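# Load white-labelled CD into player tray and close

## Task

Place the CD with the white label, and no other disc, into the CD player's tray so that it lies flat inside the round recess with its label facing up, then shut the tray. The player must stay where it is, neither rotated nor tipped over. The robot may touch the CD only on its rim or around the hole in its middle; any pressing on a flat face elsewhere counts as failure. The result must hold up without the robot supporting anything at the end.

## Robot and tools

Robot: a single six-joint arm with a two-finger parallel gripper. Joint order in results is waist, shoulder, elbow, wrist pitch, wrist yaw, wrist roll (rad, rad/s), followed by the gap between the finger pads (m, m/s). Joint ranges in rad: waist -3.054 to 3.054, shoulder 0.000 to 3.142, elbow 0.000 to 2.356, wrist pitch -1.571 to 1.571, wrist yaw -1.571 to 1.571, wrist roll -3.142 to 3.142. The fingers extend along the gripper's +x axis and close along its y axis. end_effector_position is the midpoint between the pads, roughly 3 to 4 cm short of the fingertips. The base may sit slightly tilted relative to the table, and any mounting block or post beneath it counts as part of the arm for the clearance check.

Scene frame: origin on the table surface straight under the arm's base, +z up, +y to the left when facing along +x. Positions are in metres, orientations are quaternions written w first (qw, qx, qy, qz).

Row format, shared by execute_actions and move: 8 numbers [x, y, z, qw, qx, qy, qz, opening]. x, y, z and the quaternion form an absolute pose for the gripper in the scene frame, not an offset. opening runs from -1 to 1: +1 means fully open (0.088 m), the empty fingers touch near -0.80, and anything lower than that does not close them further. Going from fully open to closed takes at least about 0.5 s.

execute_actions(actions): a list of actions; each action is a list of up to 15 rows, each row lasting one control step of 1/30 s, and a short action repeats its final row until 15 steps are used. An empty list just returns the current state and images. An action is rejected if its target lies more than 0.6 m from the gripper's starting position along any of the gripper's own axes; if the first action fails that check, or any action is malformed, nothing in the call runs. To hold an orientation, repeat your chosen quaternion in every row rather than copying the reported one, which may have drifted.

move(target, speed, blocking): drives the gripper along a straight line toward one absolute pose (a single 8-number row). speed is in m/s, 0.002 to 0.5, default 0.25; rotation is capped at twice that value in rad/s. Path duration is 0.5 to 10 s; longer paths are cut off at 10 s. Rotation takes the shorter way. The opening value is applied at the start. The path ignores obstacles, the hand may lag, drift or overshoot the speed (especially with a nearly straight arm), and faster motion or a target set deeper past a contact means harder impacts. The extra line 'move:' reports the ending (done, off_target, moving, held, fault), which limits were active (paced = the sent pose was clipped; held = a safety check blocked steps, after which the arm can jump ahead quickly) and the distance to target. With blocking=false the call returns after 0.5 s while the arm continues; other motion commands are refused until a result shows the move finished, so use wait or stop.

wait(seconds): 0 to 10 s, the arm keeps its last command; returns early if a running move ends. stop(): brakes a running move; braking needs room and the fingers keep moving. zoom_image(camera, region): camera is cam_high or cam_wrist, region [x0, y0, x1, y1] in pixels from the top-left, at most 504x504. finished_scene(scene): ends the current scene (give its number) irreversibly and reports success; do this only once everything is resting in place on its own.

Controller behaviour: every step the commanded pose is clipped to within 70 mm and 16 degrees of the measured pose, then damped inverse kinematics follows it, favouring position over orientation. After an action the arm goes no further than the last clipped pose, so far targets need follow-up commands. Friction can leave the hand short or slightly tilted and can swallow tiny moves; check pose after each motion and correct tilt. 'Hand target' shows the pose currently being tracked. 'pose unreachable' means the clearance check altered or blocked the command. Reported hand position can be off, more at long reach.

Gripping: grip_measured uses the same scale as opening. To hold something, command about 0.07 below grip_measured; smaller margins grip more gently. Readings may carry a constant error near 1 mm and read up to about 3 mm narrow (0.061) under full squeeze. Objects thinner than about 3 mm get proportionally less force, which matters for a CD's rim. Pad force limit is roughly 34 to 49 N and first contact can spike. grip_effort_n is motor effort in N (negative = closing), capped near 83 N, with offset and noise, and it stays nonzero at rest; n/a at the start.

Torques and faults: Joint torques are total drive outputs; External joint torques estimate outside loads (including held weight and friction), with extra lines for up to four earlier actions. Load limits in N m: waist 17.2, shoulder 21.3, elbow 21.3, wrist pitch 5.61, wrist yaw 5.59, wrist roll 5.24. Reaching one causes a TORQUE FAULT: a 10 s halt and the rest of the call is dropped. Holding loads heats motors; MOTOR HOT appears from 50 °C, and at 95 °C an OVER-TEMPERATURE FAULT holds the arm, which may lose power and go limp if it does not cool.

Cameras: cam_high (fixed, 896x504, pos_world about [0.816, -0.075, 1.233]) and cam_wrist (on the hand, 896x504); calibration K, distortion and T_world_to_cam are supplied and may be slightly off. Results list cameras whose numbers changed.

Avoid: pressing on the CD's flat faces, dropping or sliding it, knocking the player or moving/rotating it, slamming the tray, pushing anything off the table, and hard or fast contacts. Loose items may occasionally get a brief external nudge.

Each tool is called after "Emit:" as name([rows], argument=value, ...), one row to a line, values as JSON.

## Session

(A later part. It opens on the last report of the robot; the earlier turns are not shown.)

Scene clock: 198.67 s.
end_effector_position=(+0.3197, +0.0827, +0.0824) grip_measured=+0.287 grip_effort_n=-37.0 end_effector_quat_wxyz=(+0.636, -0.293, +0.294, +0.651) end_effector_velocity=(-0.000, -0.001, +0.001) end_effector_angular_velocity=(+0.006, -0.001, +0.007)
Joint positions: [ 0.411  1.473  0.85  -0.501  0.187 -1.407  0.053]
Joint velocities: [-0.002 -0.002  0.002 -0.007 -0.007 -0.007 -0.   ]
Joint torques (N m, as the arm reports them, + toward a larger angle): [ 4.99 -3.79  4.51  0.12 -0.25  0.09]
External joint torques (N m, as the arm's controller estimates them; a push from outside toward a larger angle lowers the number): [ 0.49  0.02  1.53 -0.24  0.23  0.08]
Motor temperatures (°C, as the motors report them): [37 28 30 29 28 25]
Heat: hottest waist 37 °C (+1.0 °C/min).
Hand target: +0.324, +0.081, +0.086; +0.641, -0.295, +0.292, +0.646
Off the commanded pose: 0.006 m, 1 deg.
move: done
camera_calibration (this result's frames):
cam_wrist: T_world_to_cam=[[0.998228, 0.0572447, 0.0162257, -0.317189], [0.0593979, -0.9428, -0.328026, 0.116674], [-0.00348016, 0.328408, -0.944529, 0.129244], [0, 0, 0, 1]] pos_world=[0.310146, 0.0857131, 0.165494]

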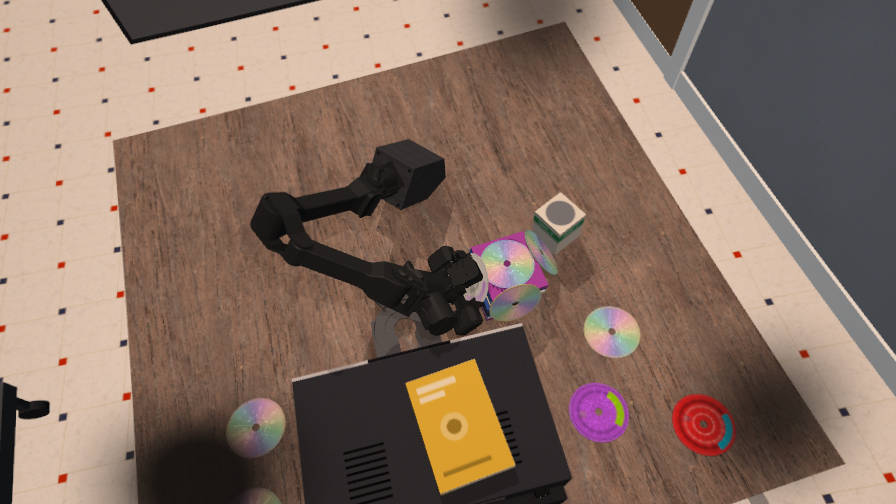

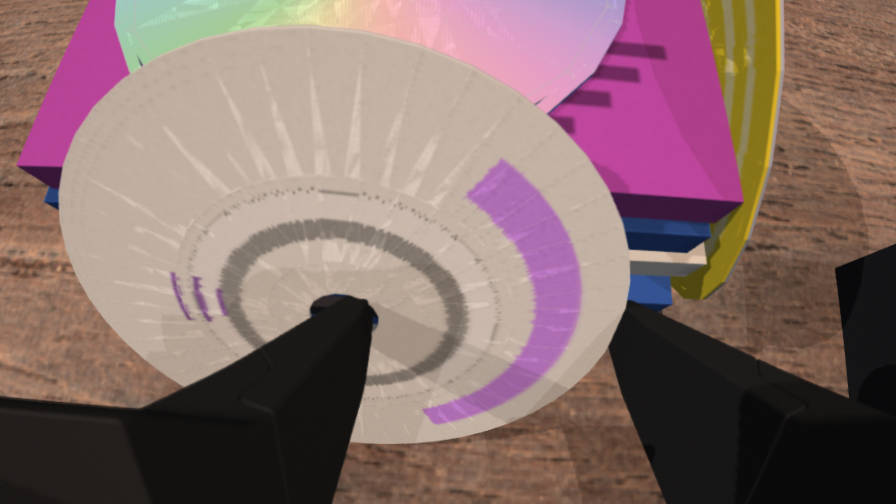

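Emit:
move(target=[0.31,0.06,0.22,0.641,-0.295,0.292,0.646,0.28], speed=0.07)

Scene clock: 223.83 s.
end_effector_position=(+0.3069, +0.0613, +0.2161) grip_measured=+0.287 grip_effort_n=-37.0 end_effector_quat_wxyz=(+0.637, -0.295, +0.293, +0.649) end_effector_velocity=(-0.001, -0.003, +0.000) end_effector_angular_velocity=(-0.011, -0.005, +0.014)
Joint positions: [ 0.828  1.329  1.1   -1.     0.354 -1.011  0.053]
Joint velocities: [ 0.002 -0.002  0.007 -0.022  0.007 -0.007  0.   ]
Joint torques (N m, as the arm reports them, + toward a larger angle): [ 4.31 -1.51  6.03  0.6  -0.24  0.04]
External joint torques (N m, as the arm's controller estimates them; a push from outside toward a larger angle lowers the number): [ 0.36  0.25  2.12 -0.15  0.18  0.03]
Motor temperatures (°C, as the motors report them): [37 29 31 28 28 25]
Heat: hottest waist 37 °C (+0.0 °C/min).
Hand target: +0.310, +0.060, +0.220; +0.642, -0.295, +0.291, +0.645
Off the commanded pose: 0.005 m, 1 deg.
move: done
camera_calibration (this result's frames):
cam_wrist: T_world_to_cam=[[0.998218, 0.0559123, 0.0208557, -0.306338], [0.059656, -0.943867, -0.324894, 0.140441], [0.00151948, 0.325559, -0.945521, 0.261371], [0, 0, 0, 1]] pos_world=[0.297017, 0.0645944, 0.299149]

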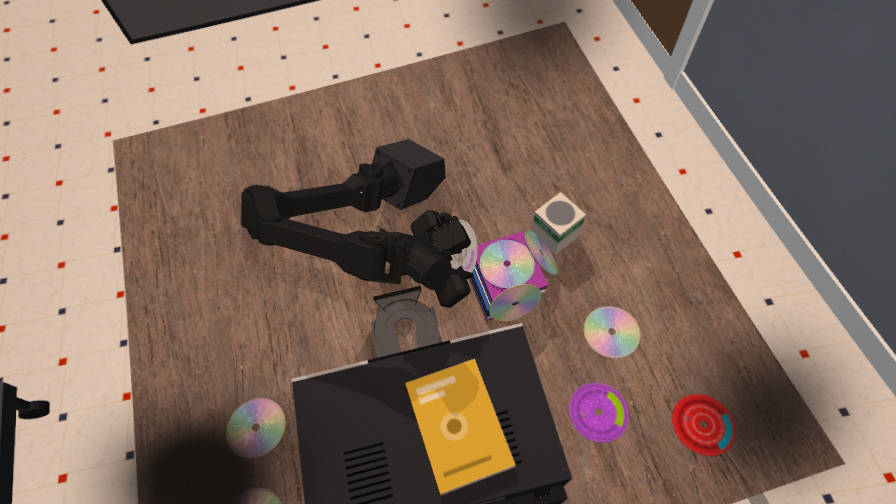

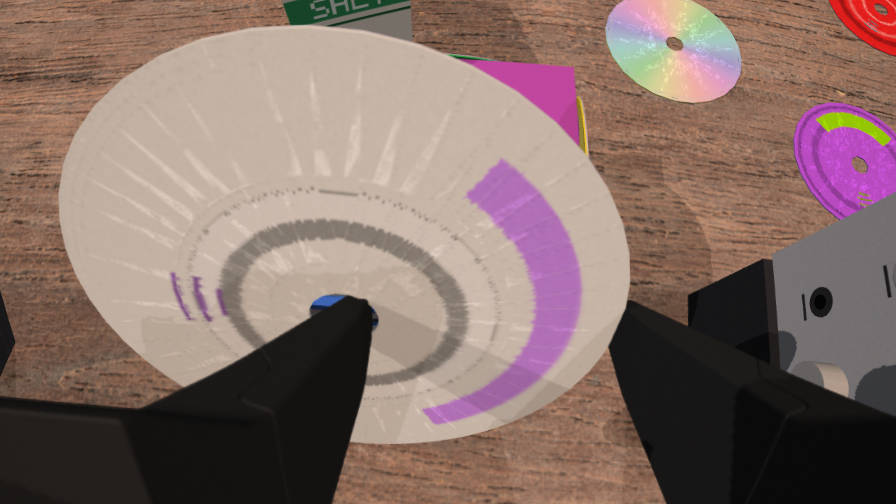

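Emit:
move(target=[0.30,0.02,0.235,0.8,-0.191,0.462,0.331,0.28], speed=0.25)

Emit:
move(target=[0.31,-0.02,0.225,0.701,0.431,0.561,-0.093,0.28], speed=0.3)

Emit:
move(target=[0.335,-0.054,0.205,0.225,0.7474,0.3096,-0.543,0.28], speed=0.3)

Scene clock: 231.80 s.
end_effector_position=(+0.2994, +0.0199, +0.2336) grip_measured=+0.287 grip_effort_n=-37.4 end_effector_quat_wxyz=(+0.800, -0.190, +0.463, +0.333) end_effector_velocity=(-0.007, +0.000, -0.003) end_effector_angular_velocity=(-0.011, +0.020, +0.035)
Joint positions: [ 1.124  1.242  1.003 -1.102  0.925 -0.041  0.053]
Joint velocities: [ 0.002  0.002 -0.002 -0.037 -0.022  0.007  0.   ]
Joint torques (N m, as the arm reports them, + toward a larger angle): [3.75 0.85 5.33 0.82 0.06 0.14]
External joint torques (N m, as the arm's controller estimates them; a push from outside toward a larger angle lowers the number): [ 0.58  0.85  1.35 -0.06  0.1   0.13]
Motor temperatures (°C, as the motors report them): [37 29 31 29 27 25]
Heat: hottest waist 37 °C (+0.0 °C/min).
Hand target: +0.300, +0.020, +0.235; +0.801, -0.190, +0.461, +0.331
Off the commanded pose: 0.002 m, 0 deg.
move: done
camera_calibration (this result's frames):
cam_wrist: T_world_to_cam=[[0.737468, -0.675248, 0.0134307, -0.202535], [-0.667068, -0.731357, -0.14191, 0.278062], [0.105647, 0.0956946, -0.989789, 0.27513], [0, 0, 0, 1]] pos_world=[0.305783, 0.0402732, 0.3145]

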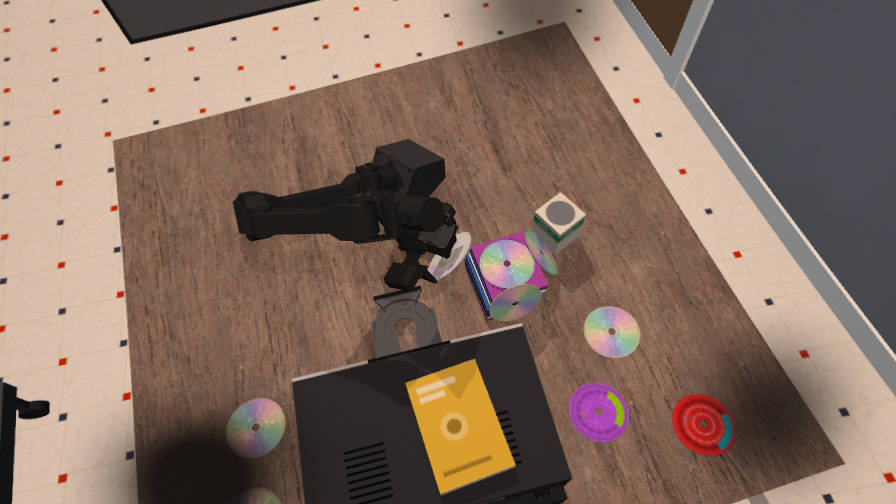

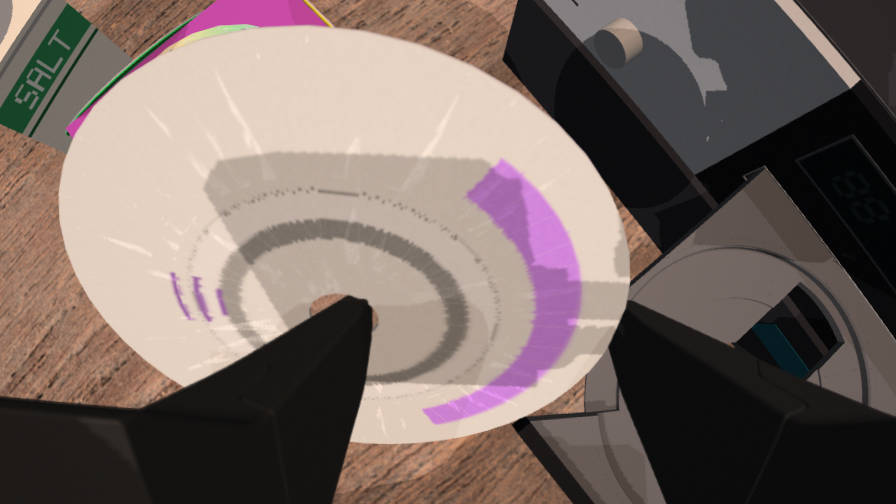

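Scene clock: 234.87 s.
end_effector_position=(+0.3082, -0.0188, +0.2230) grip_measured=+0.287 grip_effort_n=-37.0 end_effector_quat_wxyz=(+0.704, +0.424, +0.561, -0.092) end_effector_velocity=(-0.004, -0.001, -0.002) end_effector_angular_velocity=(-0.012, +0.008, +0.025)
Joint positions: [ 1.018  1.112  1.003 -1.109  0.904  1.358  0.053]
Joint velocities: [-0.002 -0.002 -0.002 -0.022 -0.007 -0.007 -0.   ]
Joint torques (N m, as the arm reports them, + toward a larger angle): [ 2.43  0.51  5.6   0.66 -0.23  0.03]
External joint torques (N m, as the arm's controller estimates them; a push from outside toward a larger angle lowers the number): [-0.24  0.37  1.88 -0.15 -0.22  0.06]
Motor temperatures (°C, as the motors report them): [37 28 31 29 27 25]
Heat: hottest waist 37 °C (+0.0 °C/min).
Hand target: +0.310, -0.020, +0.225; +0.701, +0.431, +0.561, -0.093
Off the commanded pose: 0.003 m, 1 deg.
move: done
camera_calibration (this result's frames):
cam_wrist: T_world_to_cam=[[-0.570877, -0.65263, -0.49817, 0.282788], [-0.819183, 0.493495, 0.292236, 0.227242], [0.0551224, 0.574923, -0.816348, 0.253358], [0, 0, 0, 1]] pos_world=[0.333624, -0.0732482, 0.281297]

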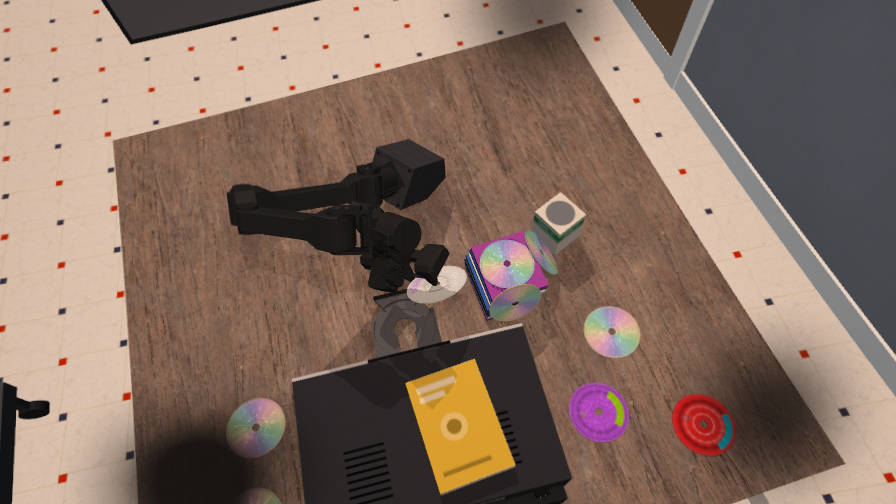

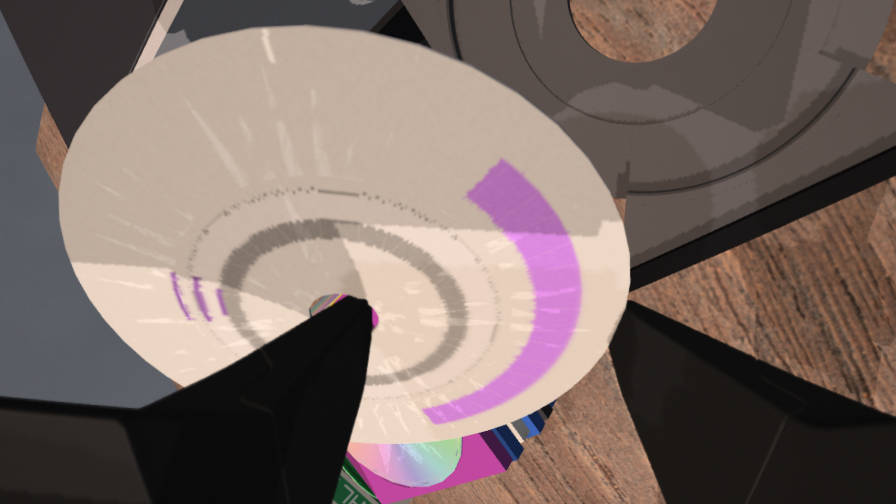

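Scene clock: 237.97 s.
end_effector_position=(+0.3333, -0.0538, +0.2040) grip_measured=+0.287 grip_effort_n=-37.0 end_effector_quat_wxyz=(+0.231, +0.746, +0.310, -0.541) end_effector_velocity=(+0.000, -0.002, -0.000) end_effector_angular_velocity=(+0.005, +0.009, -0.011)
Joint positions: [ 0.829  1.225  1.184 -1.272  0.894  2.89   0.053]
Joint velocities: [-0.007 -0.002  0.007 -0.007 -0.007  0.007 -0.   ]
Joint torques (N m, as the arm reports them, + toward a larger angle): [ 2.76  0.03  5.43  0.43 -0.25  0.08]
External joint torques (N m, as the arm's controller estimates them; a push from outside toward a larger angle lowers the number): [-0.35  1.02  1.9  -0.13 -0.23  0.08]
Motor temperatures (°C, as the motors report them): [36 28 31 29 27 25]
Heat: hottest waist 36 °C (-1.0 °C/min).
Hand target: +0.335, -0.054, +0.205; +0.226, +0.747, +0.310, -0.543
Off the commanded pose: 0.002 m, 1 deg.
move: done
camera_calibration (this result's frames):
cam_wrist: T_world_to_cam=[[-0.741772, 0.670029, -0.0289078, 0.297206], [0.502333, 0.583645, 0.637982, -0.235531], [0.444338, 0.458716, -0.769509, 0.11104], [0, 0, 0, 1]] pos_world=[0.289435, -0.112606, 0.244302]

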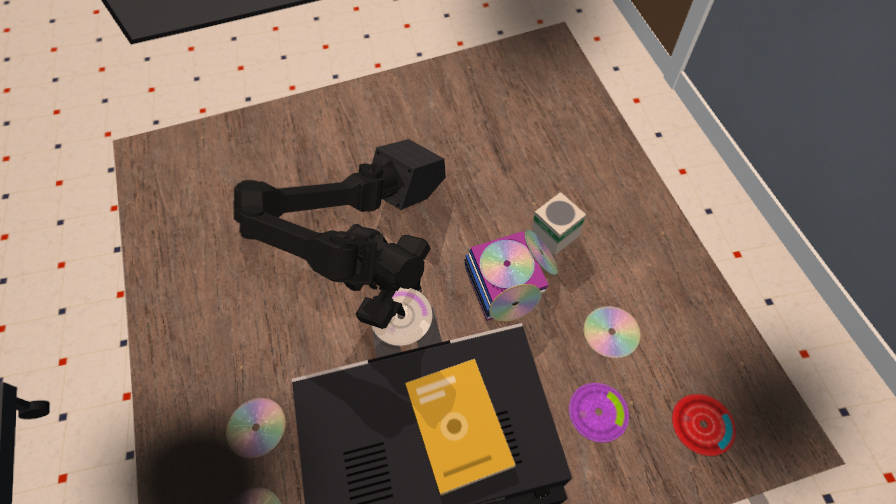

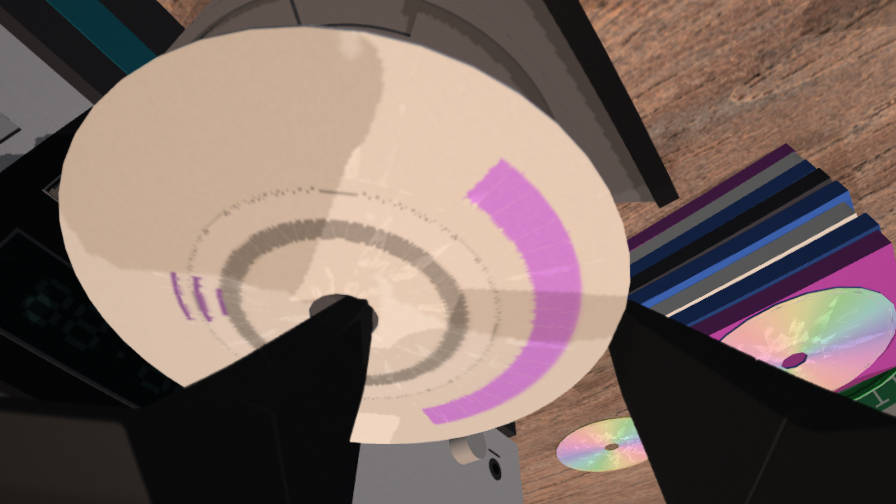

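Emit:
move(target=[0.344,-0.049,0.17,0.225,0.7474,0.3096,-0.543,0.28], speed=0.04)

Scene clock: 244.53 s.
end_effector_position=(+0.3456, -0.0494, +0.1712) grip_measured=+0.287 grip_effort_n=-37.0 end_effector_quat_wxyz=(+0.226, +0.747, +0.307, -0.544) end_effector_velocity=(+0.001, +0.002, -0.000) end_effector_angular_velocity=(+0.020, -0.004, +0.005)
Joint positions: [ 0.68   1.208  1.092 -1.032  0.843  2.686  0.053]
Joint velocities: [-0.007 -0.007 -0.007  0.022 -0.022 -0.022 -0.   ]
Joint torques (N m, as the arm reports them, + toward a larger angle): [ 3.01 -1.87  2.85  0.81 -0.22 -0.15]
External joint torques (N m, as the arm's controller estimates them; a push from outside toward a larger angle lowers the number): [-0.24 -0.05 -0.74  0.29 -0.16 -0.15]
Motor temperatures (°C, as the motors report them): [36 28 32 29 27 25]
Heat: hottest waist 36 °C (-1.0 °C/min).
Hand target: +0.344, -0.049, +0.170; +0.225, +0.747, +0.310, -0.544
Off the commanded pose: 0.002 m, 0 deg.
move: done
camera_calibration (this result's frames):
cam_wrist: T_world_to_cam=[[-0.734071, 0.678653, -0.0238531, 0.299326], [0.51188, 0.576078, 0.637269, -0.226866], [0.446226, 0.455591, -0.770272, 0.0776474], [0, 0, 0, 1]] pos_world=[0.301207, -0.107822, 0.211524]

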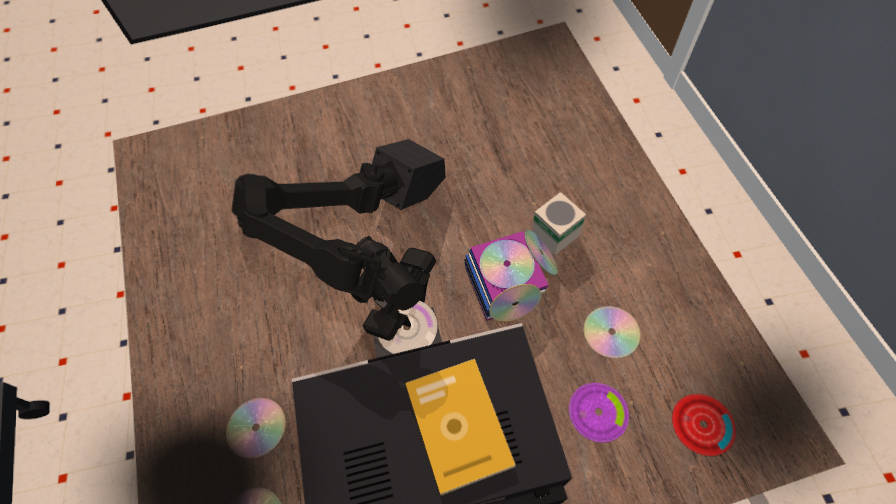

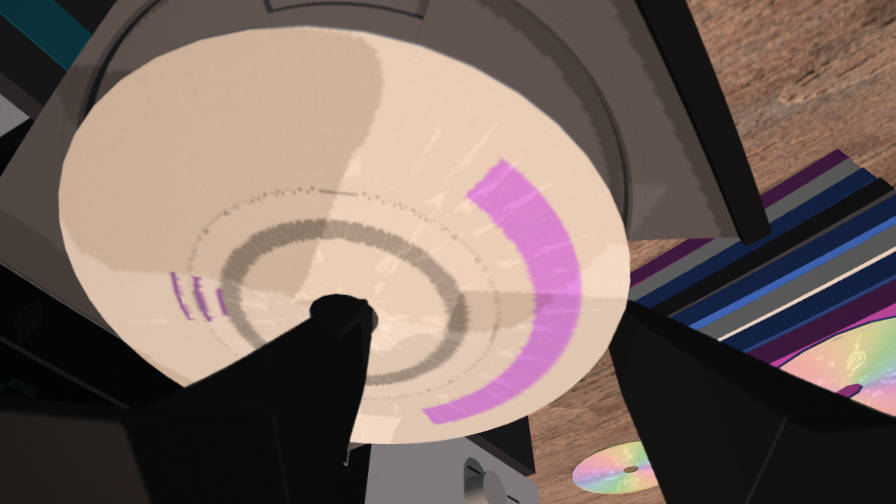

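Emit:
move(target=[0.3395,-0.0525,0.163,0.225,0.7474,0.3096,-0.543,0.28], speed=0.02)

Scene clock: 251.47 s.
end_effector_position=(+0.3416, -0.0530, +0.1643) grip_measured=+0.287 grip_effort_n=-37.4 end_effector_quat_wxyz=(+0.226, +0.748, +0.307, -0.543) end_effector_velocity=(-0.004, -0.001, -0.001) end_effector_angular_velocity=(-0.002, +0.002, +0.027)
Joint positions: [ 0.651  1.175  1.053 -0.994  0.83   2.646  0.053]
Joint velocities: [-0.002 -0.012 -0.012 -0.007 -0.007 -0.022 -0.   ]
Joint torques (N m, as the arm reports them, + toward a larger angle): [ 2.82 -1.83  3.    0.75 -0.24 -0.05]
External joint torques (N m, as the arm's controller estimates them; a push from outside toward a larger angle lowers the number): [-0.3   0.06 -0.64  0.23 -0.17 -0.04]
Motor temperatures (°C, as the motors report them): [35 28 31 29 27 25]
Heat: hottest waist 35 °C (-2.0 °C/min).
Hand target: +0.340, -0.052, +0.163; +0.225, +0.747, +0.310, -0.543
Off the commanded pose: 0.002 m, 0 deg.
move: done
camera_calibration (this result's frames):
cam_wrist: T_world_to_cam=[[-0.733519, 0.679245, -0.0240146, 0.298494], [0.511213, 0.574656, 0.639086, -0.21846], [0.447896, 0.456505, -0.76876, 0.0750039], [0, 0, 0, 1]] pos_world=[0.297037, -0.111451, 0.204443]

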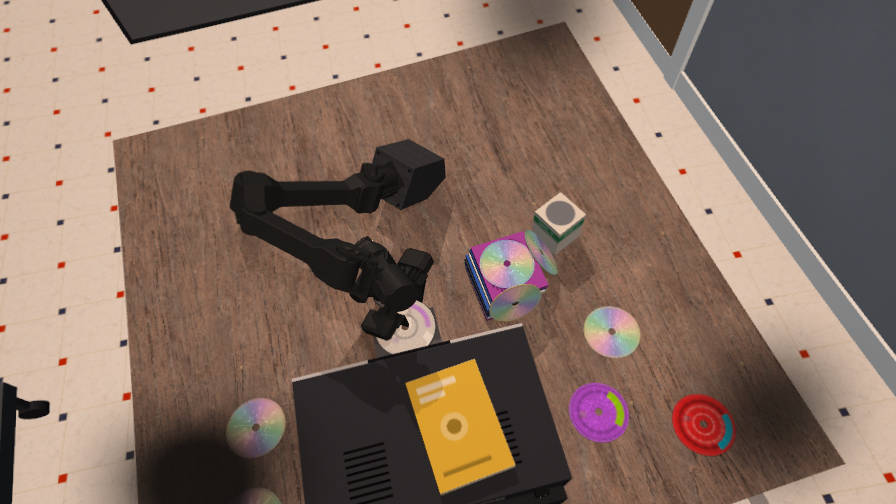

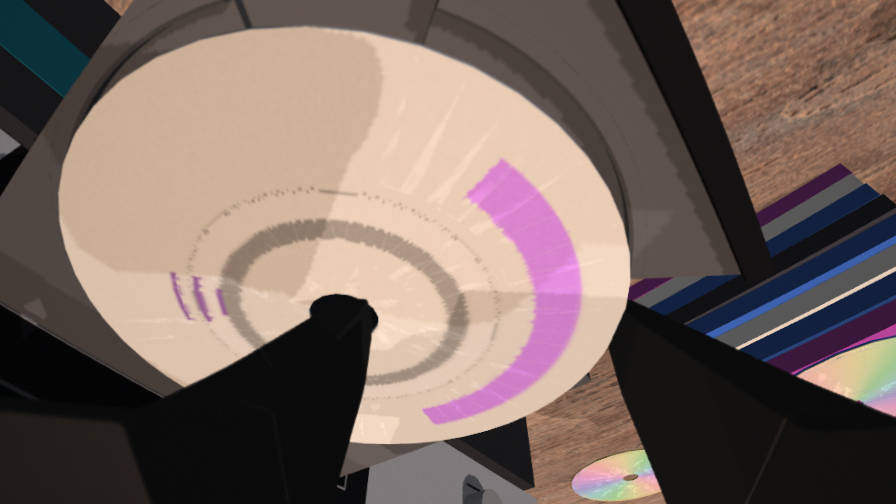

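Emit:
move(target=[0.3415,-0.0473,0.160,0.1768,0.7716,0.2433,-0.5606,0.28], speed=0.05)

Scene clock: 265.20 s.
end_effector_position=(+0.3430, -0.0495, +0.1612) grip_measured=+0.287 grip_effort_n=-37.0 end_effector_quat_wxyz=(+0.173, +0.773, +0.243, -0.560) end_effector_velocity=(+0.000, +0.001, -0.000) end_effector_angular_velocity=(+0.014, +0.004, -0.026)
Joint positions: [ 0.664  1.175  1.014 -0.934  0.876  2.808  0.053]
Joint velocities: [-0.002 -0.002 -0.002  0.007 -0.007  0.022 -0.   ]
Joint torques (N m, as the arm reports them, + toward a larger angle): [ 3.48 -0.77  3.1   0.75  0.12  0.05]
External joint torques (N m, as the arm's controller estimates them; a push from outside toward a larger angle lowers the number): [ 0.37  1.09 -0.57  0.21  0.16  0.05]
Motor temperatures (°C, as the motors report them): [35 27 31 29 27 25]
Heat: hottest waist 35 °C (-2.0 °C/min).
Hand target: +0.341, -0.047, +0.160; +0.177, +0.772, +0.243, -0.561
Off the commanded pose: 0.003 m, 0 deg.
move: done
camera_calibration (this result's frames):
cam_wrist: T_world_to_cam=[[-0.603373, 0.797312, -0.0153073, 0.256885], [0.604571, 0.469863, 0.643213, -0.25713], [0.520034, 0.378843, -0.765535, 0.0412893], [0, 0, 0, 1]] pos_world=[0.288979, -0.099644, 0.20093]

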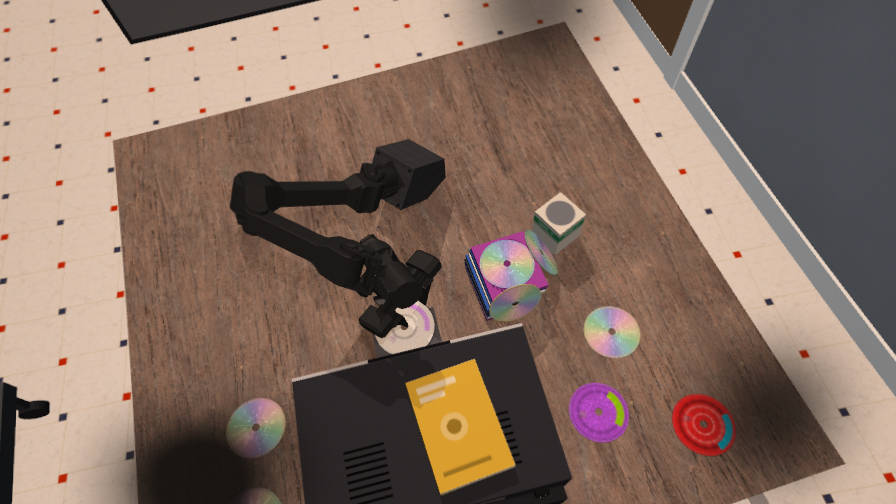

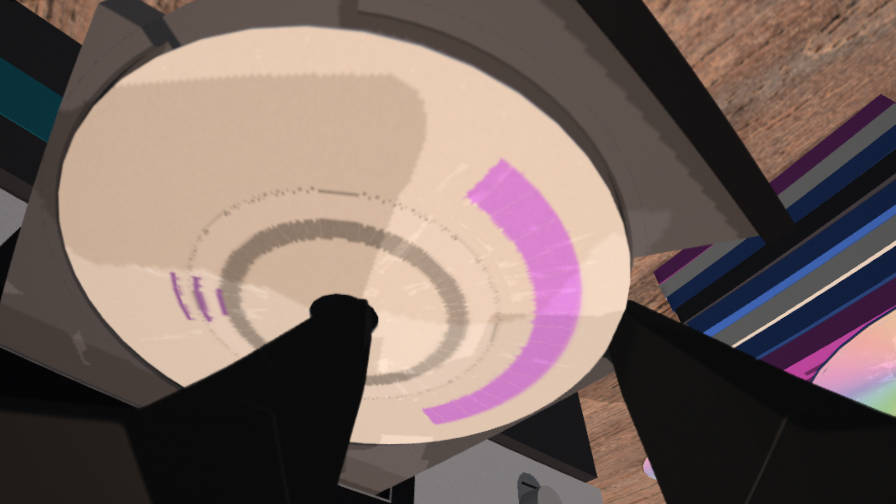

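Emit:
move(target=[0.341,-0.0488,0.1565,0.1768,0.7716,0.2433,-0.5606,0.28], speed=0.008)

Scene clock: 270.67 s.
end_effector_position=(+0.3428, -0.0487, +0.1579) grip_measured=+0.287 grip_effort_n=-37.0 end_effector_quat_wxyz=(+0.176, +0.772, +0.242, -0.560) end_effector_velocity=(-0.003, +0.002, -0.001) end_effector_angular_velocity=(-0.002, +0.002, +0.034)
Joint positions: [ 0.656  1.174  1.    -0.913  0.877  2.792  0.053]
Joint velocities: [ 0.002 -0.002 -0.007 -0.007 -0.007 -0.022 -0.   ]
Joint torques (N m, as the arm reports them, + toward a larger angle): [ 2.87 -1.78  2.77  0.79 -0.12 -0.15]
External joint torques (N m, as the arm's controller estimates them; a push from outside toward a larger angle lowers the number): [-0.27  0.05 -0.85  0.26 -0.07 -0.15]
Motor temperatures (°C, as the motors report them): [35 27 31 29 27 25]
Heat: hottest waist 35 °C (-2.0 °C/min).
Hand target: +0.341, -0.049, +0.156; +0.177, +0.772, +0.243, -0.561
Off the commanded pose: 0.002 m, 0 deg.
move: done
camera_calibration (this result's frames):
cam_wrist: T_world_to_cam=[[-0.605557, 0.795543, -0.0203022, 0.257508], [0.602483, 0.47497, 0.641419, -0.25405], [0.519919, 0.376184, -0.766922, 0.038632], [0, 0, 0, 1]] pos_world=[0.288911, -0.098725, 0.197808]

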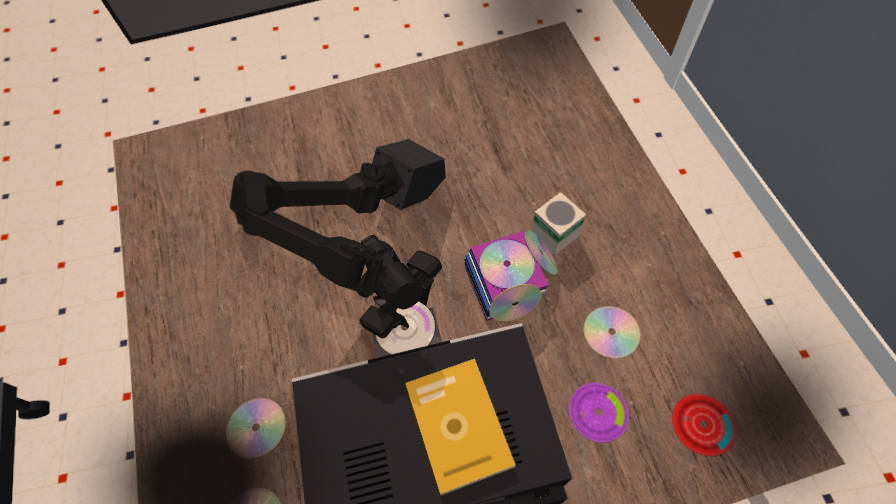

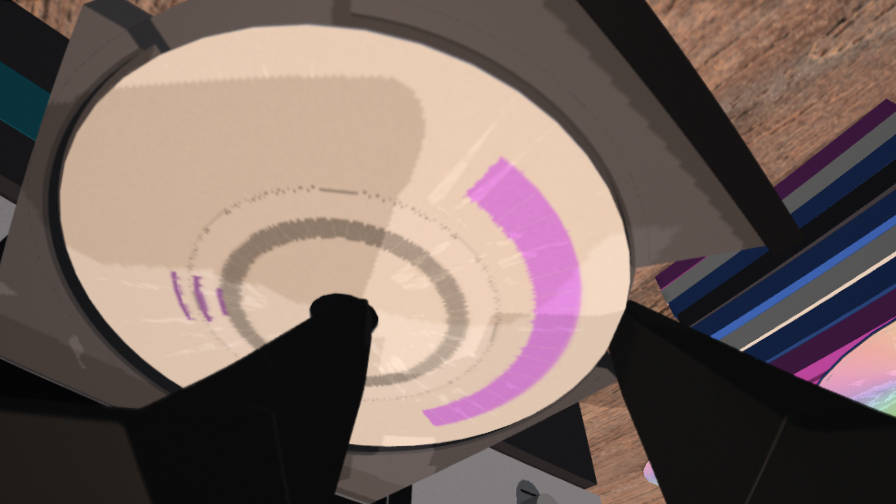

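Emit:
move(target=[0.340,-0.0502,0.156,0.1768,0.7716,0.2433,-0.5606,0.28], speed=0.006)

Emit:
zoom_image(camera="cam_wrist", region=[330,200,700,500])

Scene clock: 276.27 s.
end_effector_position=(+0.3420, -0.0502, +0.1576) grip_measured=+0.287 grip_effort_n=-36.5 end_effector_quat_wxyz=(+0.177, +0.773, +0.242, -0.560) end_effector_velocity=(-0.001, -0.002, -0.001) end_effector_angular_velocity=(-0.013, +0.002, +0.009)
Joint positions: [ 0.653  1.167  0.996 -0.912  0.877  2.786  0.053]
Joint velocities: [-0.002 -0.002 -0.002 -0.007  0.007 -0.007 -0.   ]
Joint torques (N m, as the arm reports them, + toward a larger angle): [ 2.78 -1.76  3.04  0.69 -0.17 -0.08]
External joint torques (N m, as the arm's controller estimates them; a push from outside toward a larger angle lowers the number): [-0.29  0.12 -0.63  0.16 -0.14 -0.08]
Motor temperatures (°C, as the motors report them): [35 27 31 29 27 25]
Heat: hottest waist 35 °C (-2.0 °C/min).
Hand target: +0.340, -0.050, +0.156; +0.177, +0.771, +0.243, -0.561
Off the commanded pose: 0.003 m, 0 deg.
move: done
camera_calibration (this result's frames):
cam_wrist: T_world_to_cam=[[-0.605488, 0.79555, -0.0220153, 0.258526], [0.60172, 0.47572, 0.641578, -0.252304], [0.520881, 0.375221, -0.766742, 0.0389701], [0, 0, 0, 1]] pos_world=[0.288052, -0.100266, 0.197444]

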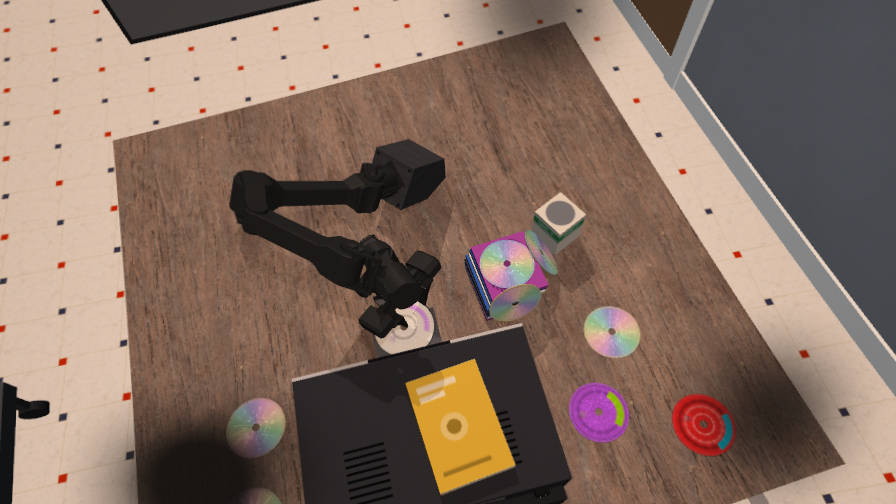

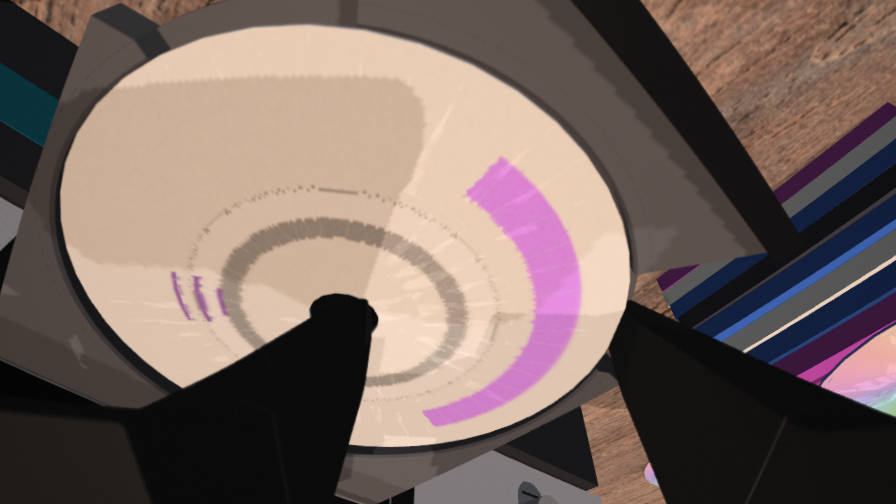

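Region (330, 200, 700, 500) of cam_wrist's 896x504 image, scaled by 1.362, with more detail than that image has; it fills the top 409 rows of this view, and the rest is white.

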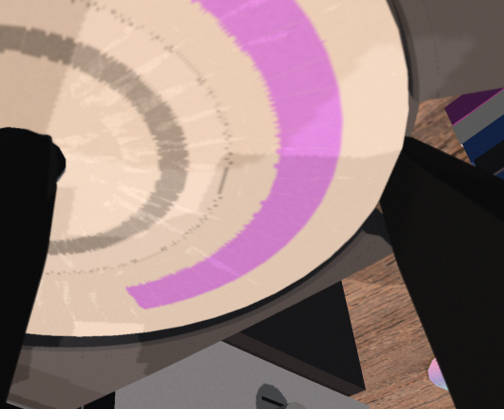

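Emit:
execute_actions([
  [[0.3405,-0.0498,0.1545,0.1768,0.7716,0.2433,-0.5606,0.28]],
  [[0.3405,-0.0498,0.1545,0.1768,0.7716,0.2433,-0.5606,0.34]],
  [[0.3405,-0.0498,0.1545,0.1768,0.7716,0.2433,-0.5606,0.42]],
])

Emit:
move(target=[0.338,-0.053,0.182,0.1768,0.7716,0.2433,-0.5606,0.42], speed=0.02)

Scene clock: 282.10 s.
end_effector_position=(+0.3425, -0.0505, +0.1559) grip_measured=+0.416 grip_effort_n=16.5 end_effector_quat_wxyz=(+0.177, +0.773, +0.241, -0.560) end_effector_velocity=(-0.001, -0.001, +0.000) end_effector_angular_velocity=(+0.003, +0.003, +0.010)
Joint positions: [ 0.646  1.166  0.992 -0.901  0.877  2.778  0.059]
Joint velocities: [-0.002 -0.002  0.002 -0.007 -0.007 -0.007  0.   ]
Joint torques (N m, as the arm reports them, + toward a larger angle): [ 2.85 -1.71  3.05  0.75 -0.25 -0.08]
External joint torques (N m, as the arm's controller estimates them; a push from outside toward a larger angle lowers the number): [-0.26  0.21 -0.64  0.21 -0.2  -0.08]
External joint torques at the end of the 1st action: [-0.42  0.24 -0.7   0.22 -0.22 -0.07]
External joint torques at the end of the 2nd action: [-0.25  0.18 -0.6   0.22 -0.21 -0.08]
Motor temperatures (°C, as the motors report them): [34 27 31 29 27 25]
Heat: hottest waist 34 °C (-3.0 °C/min).
Hand target: +0.340, -0.050, +0.154; +0.177, +0.771, +0.243, -0.561
Off the commanded pose: 0.003 m, 0 deg.
camera_calibration (this result's frames):
cam_wrist: T_world_to_cam=[[-0.604066, 0.79656, -0.0244084, 0.258938], [0.602234, 0.476331, 0.640642, -0.25144], [0.521937, 0.372291, -0.767451, 0.0371833], [0, 0, 0, 1]] pos_world=[0.288434, -0.100334, 0.19594]

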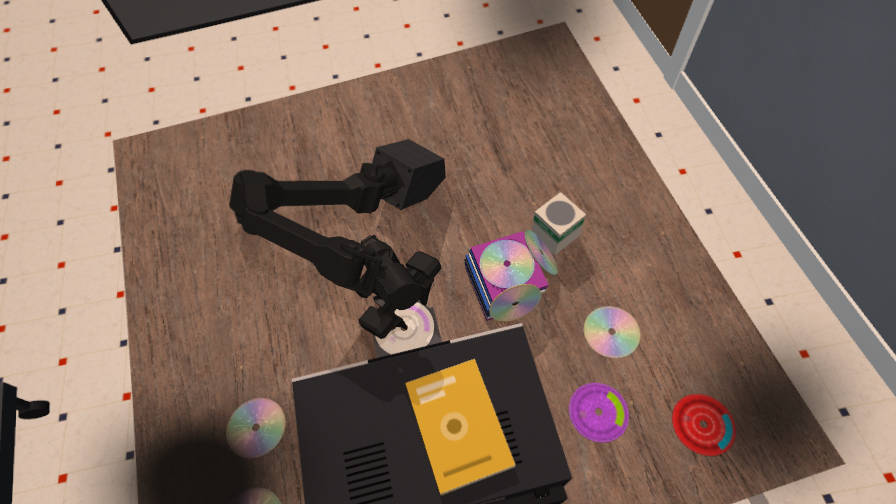

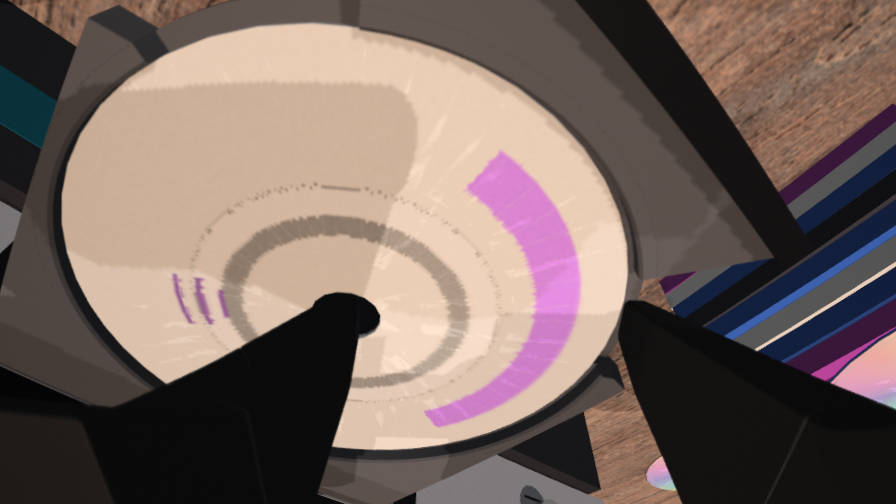

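Scene clock: 283.70 s.
end_effector_position=(+0.3358, -0.0526, +0.1796) grip_measured=+0.417 grip_effort_n=16.0 end_effector_quat_wxyz=(+0.177, +0.770, +0.246, -0.562) end_effector_velocity=(-0.006, -0.002, -0.002) end_effector_angular_velocity=(-0.009, +0.021, +0.023)
Joint positions: [ 0.746  1.183  1.071 -1.087  0.91   2.926  0.059]
Joint velocities: [-0.002 -0.002 -0.002 -0.037 -0.007  0.007  0.   ]
Joint torques (N m, as the arm reports them, + toward a larger angle): [ 3.45 -0.3   5.53  0.37  0.11  0.14]
External joint torques (N m, as the arm's controller estimates them; a push from outside toward a larger angle lowers the number): [ 0.42  1.09  1.99 -0.14  0.13  0.14]
Motor temperatures (°C, as the motors report them): [34 27 31 29 27 25]
Heat: hottest waist 34 °C (-3.0 °C/min).
Hand target: +0.338, -0.053, +0.182; +0.177, +0.772, +0.243, -0.560
Off the commanded pose: 0.003 m, 0 deg.
move: done
camera_calibration (this result's frames):
cam_wrist: T_world_to_cam=[[-0.611043, 0.791438, -0.0159162, 0.257631], [0.603194, 0.478539, 0.638089, -0.261307], [0.512624, 0.380299, -0.769798, 0.0636258], [0, 0, 0, 1]] pos_world=[0.282426, -0.10305, 0.219817]

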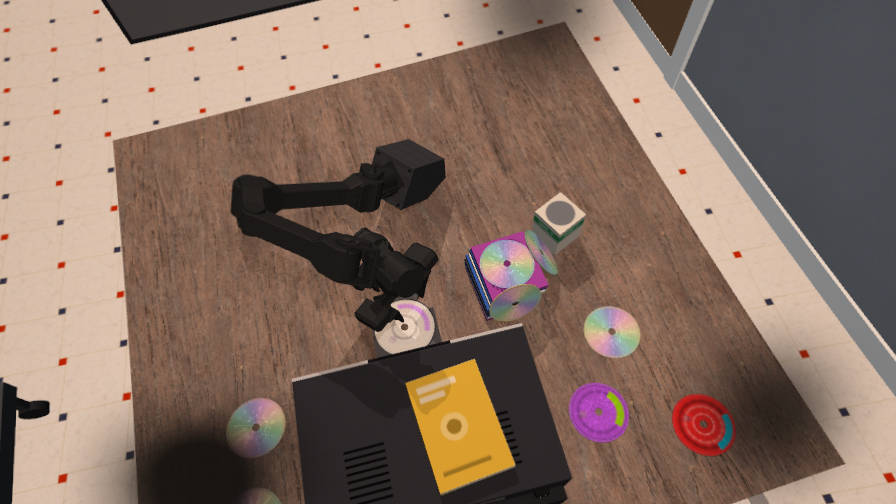

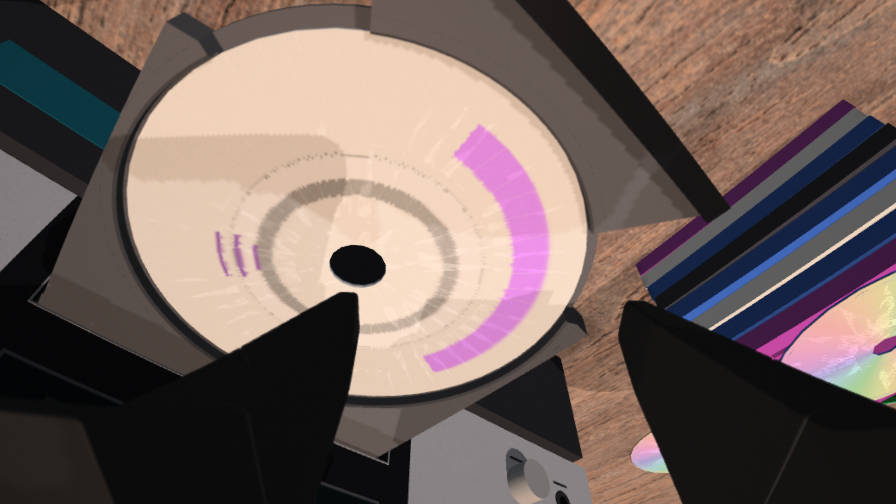

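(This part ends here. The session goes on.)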